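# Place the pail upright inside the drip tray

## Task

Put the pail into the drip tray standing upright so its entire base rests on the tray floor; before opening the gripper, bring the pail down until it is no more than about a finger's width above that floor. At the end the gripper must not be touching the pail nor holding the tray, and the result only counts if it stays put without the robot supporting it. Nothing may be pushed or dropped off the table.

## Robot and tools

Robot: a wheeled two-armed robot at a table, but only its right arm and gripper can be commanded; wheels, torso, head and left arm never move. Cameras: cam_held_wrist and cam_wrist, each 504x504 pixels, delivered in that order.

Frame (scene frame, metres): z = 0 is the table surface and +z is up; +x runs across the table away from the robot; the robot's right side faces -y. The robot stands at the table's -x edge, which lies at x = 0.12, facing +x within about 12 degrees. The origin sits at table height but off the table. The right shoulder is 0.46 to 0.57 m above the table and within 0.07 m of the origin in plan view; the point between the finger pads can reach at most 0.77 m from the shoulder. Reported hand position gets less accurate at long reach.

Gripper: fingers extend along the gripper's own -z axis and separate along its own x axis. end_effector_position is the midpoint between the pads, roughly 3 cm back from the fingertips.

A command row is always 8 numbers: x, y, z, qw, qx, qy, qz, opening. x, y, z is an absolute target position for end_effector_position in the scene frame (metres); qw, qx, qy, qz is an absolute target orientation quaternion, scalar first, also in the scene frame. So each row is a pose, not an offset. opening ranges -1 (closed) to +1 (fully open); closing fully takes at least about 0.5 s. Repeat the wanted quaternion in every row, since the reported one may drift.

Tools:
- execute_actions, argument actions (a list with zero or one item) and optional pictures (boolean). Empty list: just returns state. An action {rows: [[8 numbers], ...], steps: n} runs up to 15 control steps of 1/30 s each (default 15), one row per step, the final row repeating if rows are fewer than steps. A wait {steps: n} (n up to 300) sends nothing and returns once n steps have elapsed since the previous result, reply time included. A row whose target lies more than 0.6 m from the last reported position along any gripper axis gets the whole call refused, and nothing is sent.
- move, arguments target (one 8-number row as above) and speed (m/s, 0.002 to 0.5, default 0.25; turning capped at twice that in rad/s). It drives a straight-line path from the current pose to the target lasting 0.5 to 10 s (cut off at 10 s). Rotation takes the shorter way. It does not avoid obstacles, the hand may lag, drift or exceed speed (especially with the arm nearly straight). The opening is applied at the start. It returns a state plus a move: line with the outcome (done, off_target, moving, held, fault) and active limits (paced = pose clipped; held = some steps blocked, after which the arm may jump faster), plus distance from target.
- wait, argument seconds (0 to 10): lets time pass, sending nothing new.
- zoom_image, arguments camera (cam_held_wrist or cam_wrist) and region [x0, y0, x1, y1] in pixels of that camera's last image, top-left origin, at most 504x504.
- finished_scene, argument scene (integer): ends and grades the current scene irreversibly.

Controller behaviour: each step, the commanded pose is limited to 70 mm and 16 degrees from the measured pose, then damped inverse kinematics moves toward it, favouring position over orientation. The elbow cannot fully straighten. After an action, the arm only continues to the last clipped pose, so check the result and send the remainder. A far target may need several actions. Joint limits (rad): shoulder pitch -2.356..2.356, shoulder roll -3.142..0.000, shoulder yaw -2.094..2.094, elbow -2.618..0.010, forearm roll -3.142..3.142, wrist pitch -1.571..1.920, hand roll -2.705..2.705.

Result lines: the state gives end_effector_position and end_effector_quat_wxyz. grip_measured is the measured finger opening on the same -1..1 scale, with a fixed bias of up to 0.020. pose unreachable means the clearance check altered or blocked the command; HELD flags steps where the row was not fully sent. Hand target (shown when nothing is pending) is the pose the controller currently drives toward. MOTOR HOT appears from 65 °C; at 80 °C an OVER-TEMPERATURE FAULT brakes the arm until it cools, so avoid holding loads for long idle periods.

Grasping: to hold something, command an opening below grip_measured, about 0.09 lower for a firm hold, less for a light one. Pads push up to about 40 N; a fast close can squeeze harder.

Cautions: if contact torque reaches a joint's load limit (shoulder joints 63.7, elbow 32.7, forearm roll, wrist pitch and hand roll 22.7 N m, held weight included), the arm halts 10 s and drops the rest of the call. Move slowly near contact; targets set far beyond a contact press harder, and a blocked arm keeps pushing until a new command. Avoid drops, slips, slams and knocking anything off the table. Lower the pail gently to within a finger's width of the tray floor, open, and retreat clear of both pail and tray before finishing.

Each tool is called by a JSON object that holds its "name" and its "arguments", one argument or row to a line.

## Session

{"name": "execute_actions", "arguments": {
  "actions": []
}}

Scene clock: 0.00 s of 4800.00 s.
end_effector_position=(+0.3877, -0.2189, +0.2714) grip_measured=+0.99 end_effector_quat_wxyz=(+0.668, -0.002, -0.124, +0.734)
Joint positions: [ 0.351 -2.566  0.076 -1.369  0.007 -0.844 -0.863  0.05   0.05 ]
Motor temperatures (°C, as the motors report them): [26 31 28 31 32 37 34]
Hand target: +0.388, -0.219, +0.271; +0.668, -0.002, -0.124, +0.734

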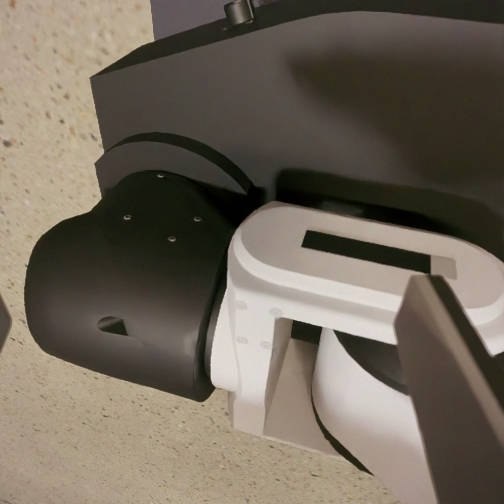

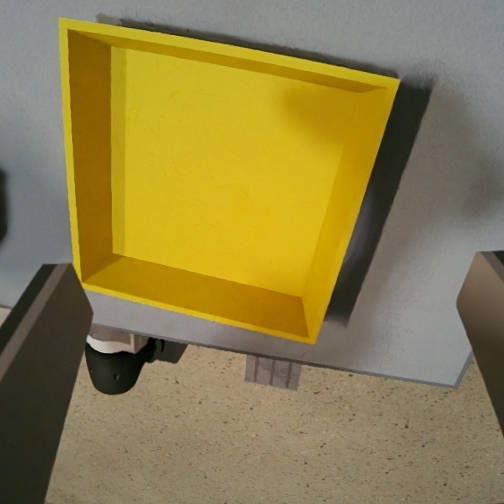

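{"name": "move", "arguments": {
  "target": [0.33, -0.08, 0.44, 0, 0, -0.358, 0.934, 1],
  "speed": 0.35
}}

Scene clock: 20.33 s of 4800.00 s.
end_effector_position=(+0.3279, -0.0803, +0.4398) grip_measured=+0.99 end_effector_quat_wxyz=(-0.001, +0.002, -0.357, +0.934)
Joint positions: [-0.17  -2.262 -0.113 -1.458  0.169 -1.437  0.118  0.05   0.05 ]
Motor temperatures (°C, as the motors report them): [27 31 28 32 32 37 34]
Hand target: +0.328, -0.080, +0.440; -0.001, +0.002, -0.357, +0.934
Off the commanded pose: 0.002 m, 0 deg.
After step 90, 14.83 s passed at rest.
move: done

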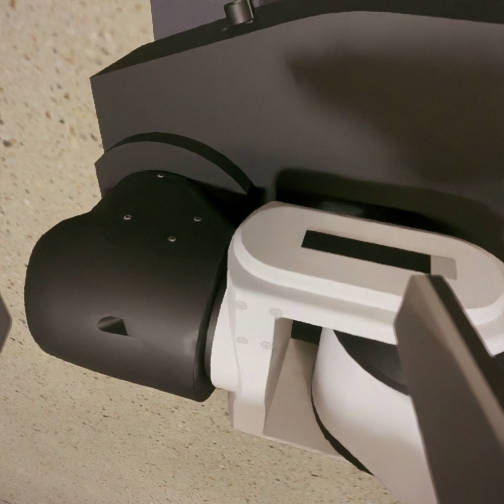

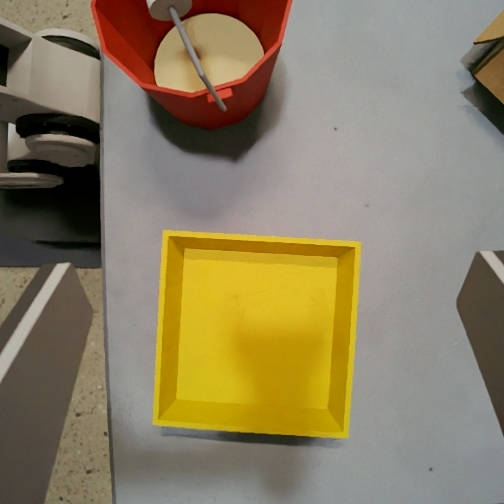

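{"name": "zoom_image", "arguments": {
  "camera": "cam_wrist",
  "region": [132, 210, 384, 462]
}}

{"name": "zoom_image", "arguments": {
  "camera": "cam_wrist",
  "region": [70, 0, 322, 168]
}}

Region (132, 210, 384, 462) of cam_wrist's 504x504 image, scaled by 2.000, with more detail than that image has.

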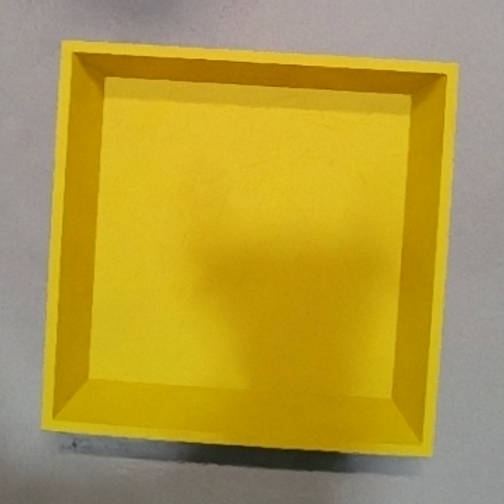

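Region (70, 0, 322, 168) of cam_wrist's 504x504 image, scaled by 2.000, with more detail than that image has.

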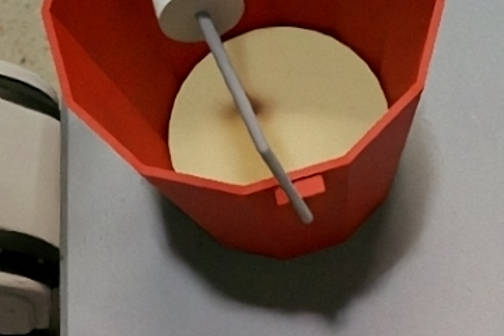

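{"name": "move", "arguments": {
  "target": [0.262, 0.168, 0.345, -0.126, 0, 0, 0.992, 1],
  "speed": 0.3
}}

Scene clock: 46.90 s of 4800.00 s.
end_effector_position=(+0.2617, +0.1641, +0.3429) grip_measured=+0.99 end_effector_quat_wxyz=(-0.122, -0.002, +0.004, +0.993)
Joint positions: [-0.086 -3.15  -0.651 -2.022  0.365 -0.816 -0.614  0.05   0.05 ]
Motor temperatures (°C, as the motors report them): [26 31 28 32 32 37 34]
Hand target: +0.262, +0.164, +0.343; -0.122, -0.002, +0.004, +0.993
Off the commanded pose: 0.004 m, 1 deg.
joint sent to its limit — the command would take joint 2 (shoulder roll) past its lower limit, so that joint was sent only as far as its limit.
After step 90, 21.93 s passed at rest.
move: off_target

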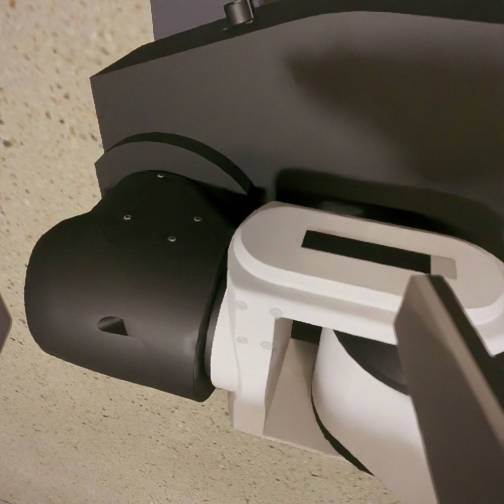

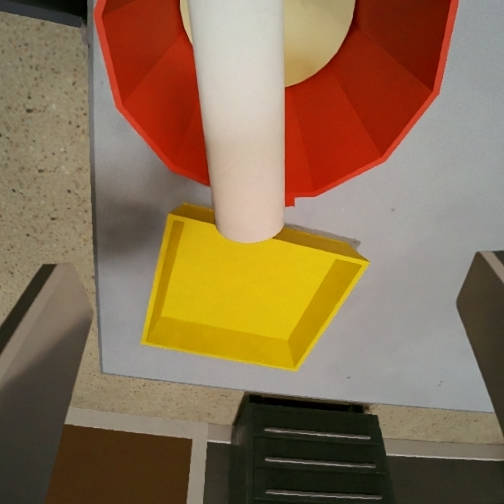

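{"name": "move", "arguments": {
  "target": [0.2515, 0.172, 0.295, -0.1249, 0.0164, -0.1295, 0.9835, 1],
  "speed": 0.2
}}

Scene clock: 63.93 s of 4800.00 s.
end_effector_position=(+0.2513, +0.1723, +0.2947) grip_measured=+0.99 end_effector_quat_wxyz=(-0.126, +0.018, -0.129, +0.983)
Joint positions: [ 0.114 -2.98  -0.655 -2.147  0.378 -0.544 -0.485  0.05   0.05 ]
Motor temperatures (°C, as the motors report them): [26 31 28 32 32 37 34]
Hand target: +0.251, +0.172, +0.295; -0.126, +0.018, -0.130, +0.983
Off the commanded pose: 0.000 m, 0 deg.
After step 90, 13.07 s passed at rest.
move: done

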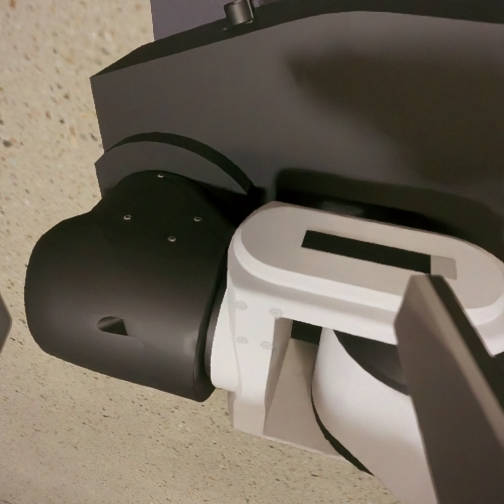

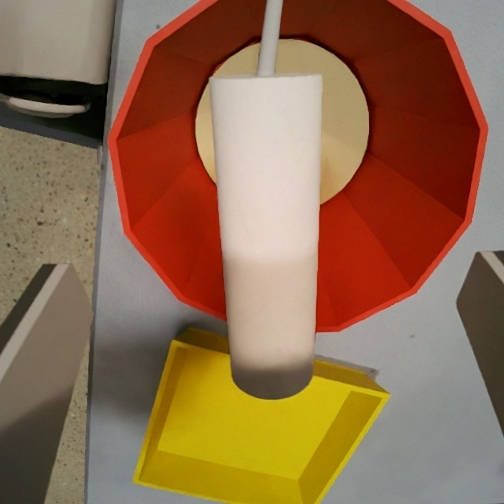

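{"name": "move", "arguments": {
  "target": [0.2515, 0.172, 0.234, -0.1249, 0.0164, -0.1295, 0.9835, 1],
  "speed": 0.15
}}

Scene clock: 81.40 s of 4800.00 s.
end_effector_position=(+0.2518, +0.1718, +0.2344) grip_measured=+0.99 end_effector_quat_wxyz=(-0.125, +0.016, -0.129, +0.984)
Joint positions: [ 0.271 -3.087 -0.626 -2.15   0.423 -0.342 -0.477  0.05   0.05 ]
Motor temperatures (°C, as the motors report them): [27 31 28 32 32 37 34]
Hand target: +0.252, +0.172, +0.234; -0.125, +0.016, -0.129, +0.984
Off the commanded pose: 0.001 m, 0 deg.
After step 90, 13.77 s passed at rest.
move: done

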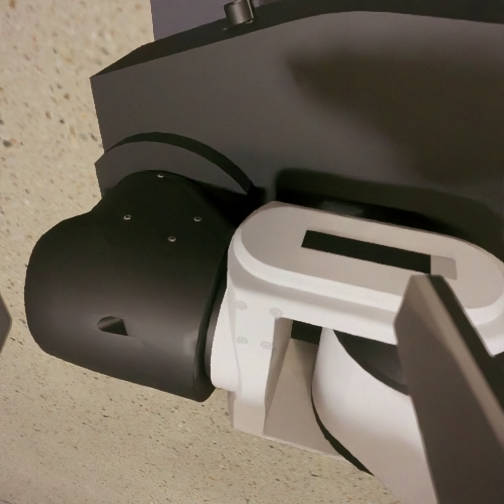

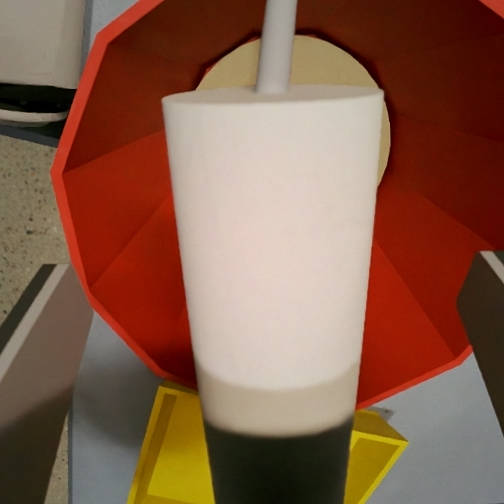

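{"name": "execute_actions", "arguments": {
  "actions": [
    {"rows": [[0.2515,0.172,0.235,-0.1249,0.0164,-0.1295,0.9835,0.8],[0.2515,0.172,0.235,-0.1249,0.0164,-0.1295,0.9835,0.6],[0.2515,0.172,0.235,-0.1249,0.0164,-0.1295,0.9835,0.4],[0.2515,0.172,0.235,-0.1249,0.0164,-0.1295,0.9835,0.2],[0.2515,0.172,0.235,-0.1249,0.0164,-0.1295,0.9835,0.05],[0.2515,0.172,0.235,-0.1249,0.0164,-0.1295,0.9835,-0.1],[0.2515,0.172,0.235,-0.1249,0.0164,-0.1295,0.9835,-0.2],[0.2515,0.172,0.235,-0.1249,0.0164,-0.1295,0.9835,-0.26],[0.2515,0.172,0.235,-0.1249,0.0164,-0.1295,0.9835,-0.30],[0.2515,0.172,0.235,-0.1249,0.0164,-0.1295,0.9835,-0.33],[0.2515,0.172,0.235,-0.1249,0.0164,-0.1295,0.9835,-0.36],[0.2515,0.172,0.235,-0.1249,0.0164,-0.1295,0.9835,-0.39],[0.2515,0.172,0.235,-0.1249,0.0164,-0.1295,0.9835,-0.42],[0.2515,0.172,0.235,-0.1249,0.0164,-0.1295,0.9835,-0.45],[0.2515,0.172,0.235,-0.1249,0.0164,-0.1295,0.9835,-0.48]], "steps": 15}
  ]
}}

Scene clock: 89.00 s of 4800.00 s.
end_effector_position=(+0.2515, +0.1720, +0.2351) grip_measured=-0.39 end_effector_quat_wxyz=(-0.125, +0.016, -0.130, +0.984)
Joint positions: [ 0.268 -3.086 -0.627 -2.151  0.422 -0.344 -0.478  0.015  0.015]
Motor temperatures (°C, as the motors report them): [27 31 28 32 32 37 34]
Hand target: +0.251, +0.172, +0.235; -0.125, +0.016, -0.130, +0.984
Off the commanded pose: 0.000 m, 0 deg.
Steps of this call (steps 1 to 90: nothing new was sent; then 4.10 s passed at rest; steps 91 to 105: all 15 steps of this action). Readings (end_effector_position):
91: (+0.2516, +0.1719, +0.2348)
92: (+0.2515, +0.1720, +0.2351)
94: (+0.2515, +0.1720, +0.2351)
98: (+0.2515, +0.1720, +0.2351)
105: the state above

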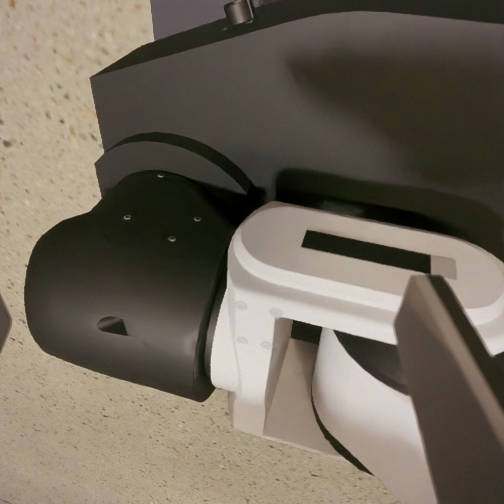

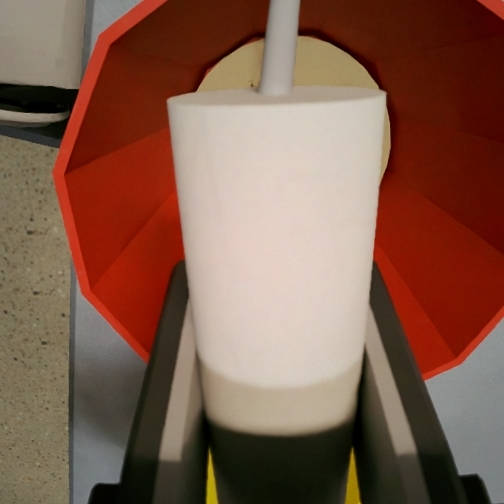

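{"name": "move", "arguments": {
  "target": [0.254, 0.16, 0.305, -0.1249, 0.0164, -0.1295, 0.9835, -0.52],
  "speed": 0.07
}}

Scene clock: 94.10 s of 4800.00 s.
end_effector_position=(+0.2534, +0.1602, +0.3045) grip_measured=-0.39 end_effector_quat_wxyz=(-0.124, +0.017, -0.130, +0.984)
Joint positions: [ 0.084 -2.932 -0.63  -2.154  0.387 -0.583 -0.469  0.015  0.015]
Motor temperatures (°C, as the motors report them): [27 31 28 32 32 37 34]
Hand target: +0.254, +0.160, +0.305; -0.124, +0.017, -0.130, +0.984
Off the commanded pose: 0.001 m, 0 deg.
After step 90, 0.83 s passed at rest.
move: done

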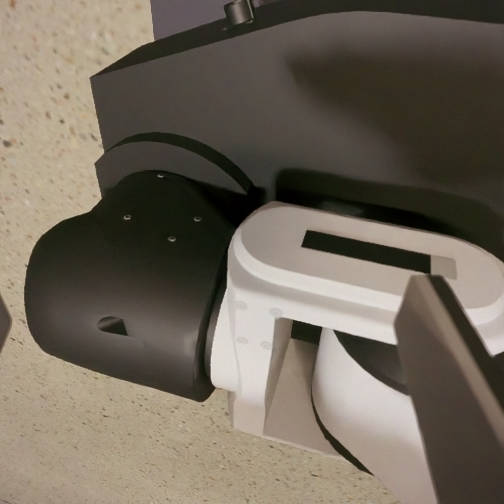

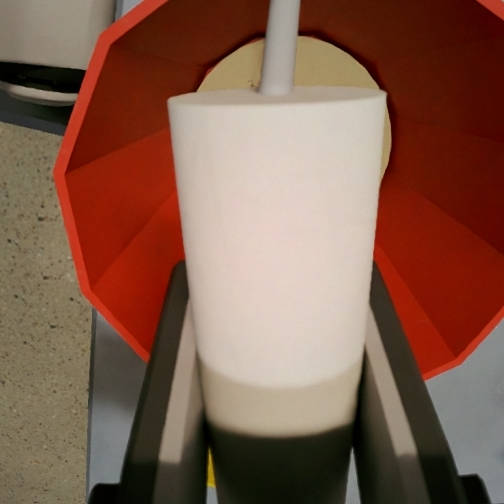

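{"name": "move", "arguments": {
  "target": [0.298, -0.150, 0.305, -0.1249, 0.0164, -0.1295, 0.9835, -0.52],
  "speed": 0.1
}}

Scene clock: 102.30 s of 4800.00 s.
end_effector_position=(+0.2994, -0.1471, +0.3073) grip_measured=-0.39 end_effector_quat_wxyz=(-0.127, +0.016, -0.133, +0.983)
Joint positions: [-0.095 -2.221 -0.055 -1.714  0.708 -1.164  0.214  0.015  0.015]
Motor temperatures (°C, as the motors report them): [27 31 28 32 32 37 34]
Hand target: +0.299, -0.147, +0.307; -0.127, +0.016, -0.133, +0.983
Off the commanded pose: 0.004 m, 0 deg.
After step 90, 1.80 s passed at rest.
move: off_target

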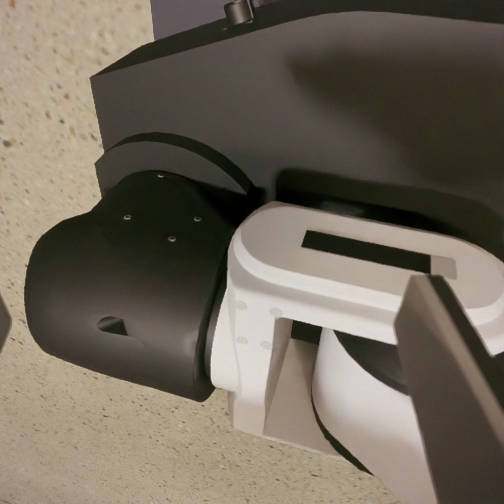

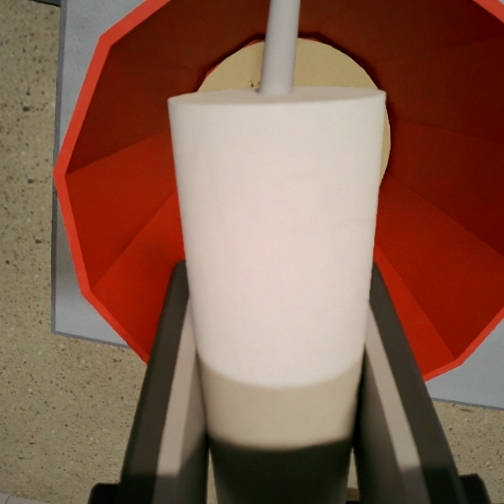

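{"name": "move", "arguments": {
  "target": [0.298, -0.150, 0.255, -0.1249, 0.0164, -0.1295, 0.9835, -0.52],
  "speed": 0.04
}}

{"name": "move", "arguments": {
  "target": [0.298, -0.150, 0.243, -0.1249, 0.0164, -0.1295, 0.9835, -0.52],
  "speed": 0.015
}}

Scene clock: 106.63 s of 4800.00 s.
end_effector_position=(+0.2981, -0.1497, +0.2546) grip_measured=-0.39 end_effector_quat_wxyz=(-0.125, +0.017, -0.130, +0.983)
Joint positions: [ 0.161 -2.247 -0.147 -1.73   0.692 -0.992  0.269  0.015  0.015]
Motor temperatures (°C, as the motors report them): [27 31 28 32 32 37 34]
Hand target: +0.298, -0.150, +0.255; -0.125, +0.017, -0.130, +0.983
Off the commanded pose: 0.000 m, 0 deg.
move: done

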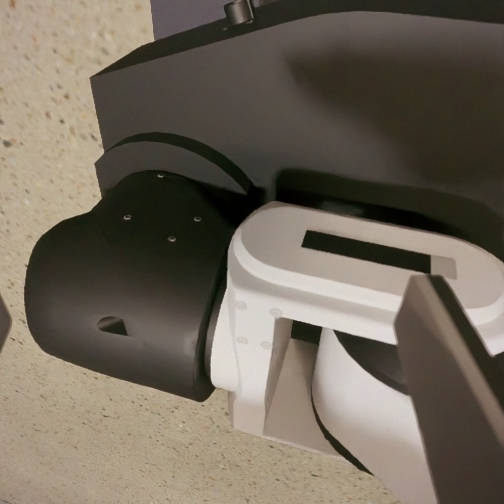

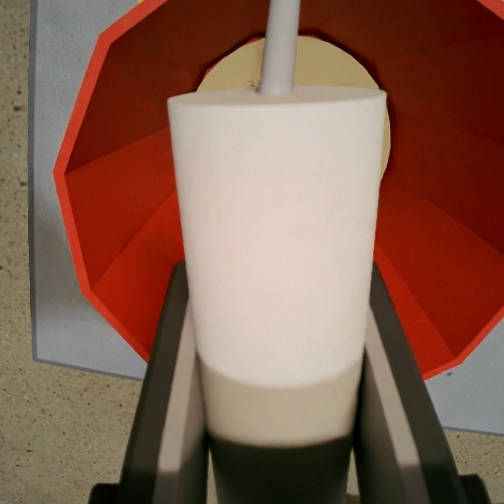

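Scene clock: 107.63 s of 4800.00 s.
end_effector_position=(+0.2978, -0.1500, +0.2428) grip_measured=-0.39 end_effector_quat_wxyz=(-0.125, +0.017, -0.130, +0.984)
Joint positions: [ 0.224 -2.257 -0.172 -1.729  0.681 -0.952  0.285  0.015  0.015]
Motor temperatures (°C, as the motors report them): [27 31 28 32 32 37 34]
Hand target: +0.298, -0.150, +0.243; -0.125, +0.016, -0.130, +0.984
Off the commanded pose: 0.000 m, 0 deg.
move: done

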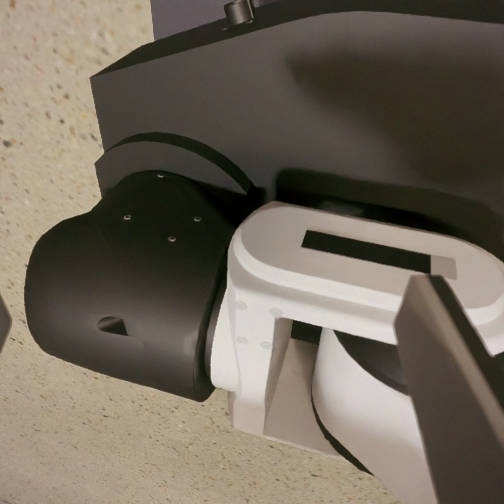

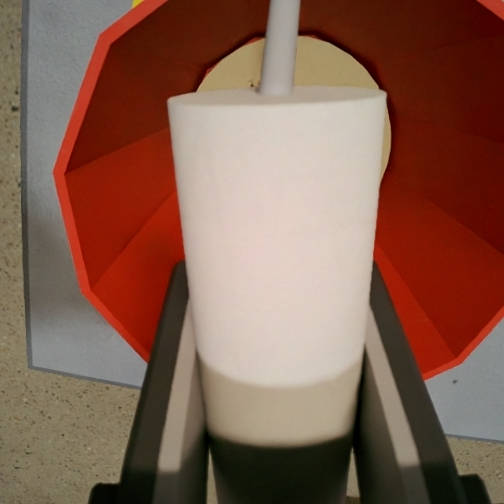

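{"name": "move", "arguments": {
  "target": [0.298, -0.150, 0.238, -0.1249, 0.0164, -0.1295, 0.9835, -0.52],
  "speed": 0.01
}}

Scene clock: 111.10 s of 4800.00 s.
end_effector_position=(+0.2997, -0.1494, +0.2396) grip_measured=-0.39 end_effector_quat_wxyz=(-0.126, +0.014, -0.129, +0.983)
Joint positions: [ 0.248 -2.264 -0.185 -1.726  0.674 -0.937  0.293  0.015  0.015]
Motor temperatures (°C, as the motors report them): [27 31 28 32 32 37 34]
Hand target: +0.298, -0.150, +0.238; -0.125, +0.016, -0.130, +0.984
Off the commanded pose: 0.002 m, 0 deg.
move: done

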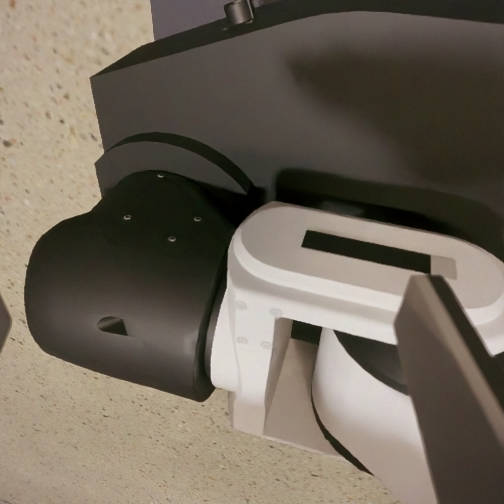

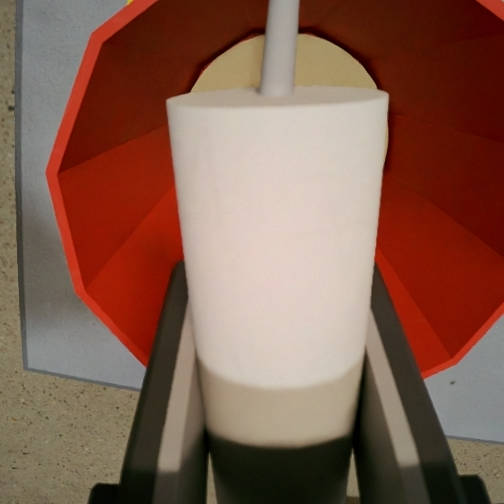

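Contact made. Releasing and retreating.

{"name": "execute_actions", "arguments": {
  "actions": [
    {"rows": [[0.299,-0.15,0.2405,-0.1249,0.0164,-0.1295,0.9835,-0.45],[0.299,-0.15,0.2405,-0.1249,0.0164,-0.1295,0.9835,-0.40],[0.299,-0.15,0.2405,-0.1249,0.0164,-0.1295,0.9835,-0.36],[0.299,-0.15,0.2405,-0.1249,0.0164,-0.1295,0.9835,-0.3],[0.299,-0.15,0.2405,-0.1249,0.0164,-0.1295,0.9835,-0.2],[0.299,-0.15,0.2405,-0.1249,0.0164,-0.1295,0.9835,-0.05],[0.299,-0.15,0.2405,-0.1249,0.0164,-0.1295,0.9835,0.1],[0.299,-0.15,0.2405,-0.1249,0.0164,-0.1295,0.9835,0.3],[0.299,-0.15,0.2405,-0.1249,0.0164,-0.1295,0.9835,0.5],[0.299,-0.15,0.2405,-0.1249,0.0164,-0.1295,0.9835,0.7],[0.299,-0.15,0.2405,-0.1249,0.0164,-0.1295,0.9835,1.0]], "steps": 13}
  ],
  "pictures": false
}}

{"name": "move", "arguments": {
  "target": [0.299, -0.15, 0.40, -0.1249, 0.0164, -0.1295, 0.9835, 1],
  "speed": 0.25
}}

Scene clock: 119.47 s of 4800.00 s.
end_effector_position=(+0.2993, -0.1499, +0.2408) grip_measured=+0.82 end_effector_quat_wxyz=(-0.125, +0.016, -0.129, +0.984)
Joint positions: [ 0.243 -2.264 -0.183 -1.724  0.674 -0.945  0.292  0.045  0.045]
Motor temperatures (°C, as the motors report them): [27 31 28 32 32 37 34]
Hand target: +0.299, -0.150, +0.241; -0.125, +0.016, -0.129, +0.984
Off the commanded pose: 0.000 m, 0 deg.
Steps of this call (steps 1 to 90: nothing new was sent; then 4.93 s passed at rest; steps 91 to 103: all 13 steps of this action). Readings (end_effector_position):
91: (+0.3001, -0.1495, +0.2411)
92: (+0.3001, -0.1496, +0.2416)
94: (+0.2997, -0.1498, +0.2412)
98: (+0.2994, -0.1499, +0.2409)
103: the state above

Scene clock: 120.70 s of 4800.00 s.
end_effector_position=(+0.2979, -0.1507, +0.4005) grip_measured=+0.99 end_effector_quat_wxyz=(-0.124, +0.015, -0.128, +0.984)
Joint positions: [-0.378 -2.254 -0.002 -1.601  0.673 -1.451  0.17   0.05   0.05 ]
Motor temperatures (°C, as the motors report them): [27 31 28 32 32 37 34]
Hand target: +0.298, -0.151, +0.400; -0.124, +0.016, -0.129, +0.984
Off the commanded pose: 0.001 m, 0 deg.
move: done

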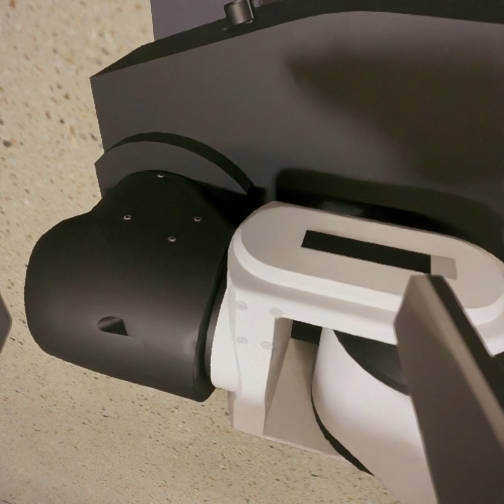

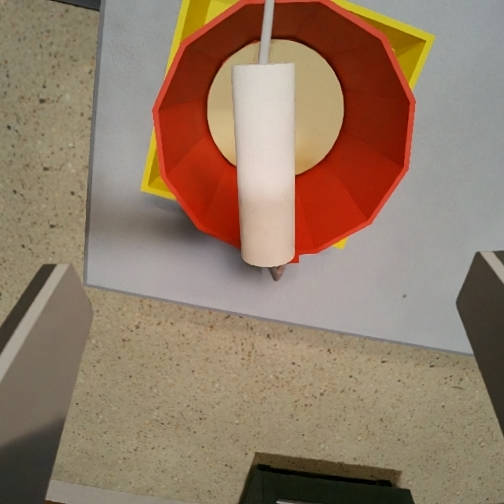

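{"name": "finished_scene", "arguments": {
  "scene": 2
}}

The scene is finished: the task was done.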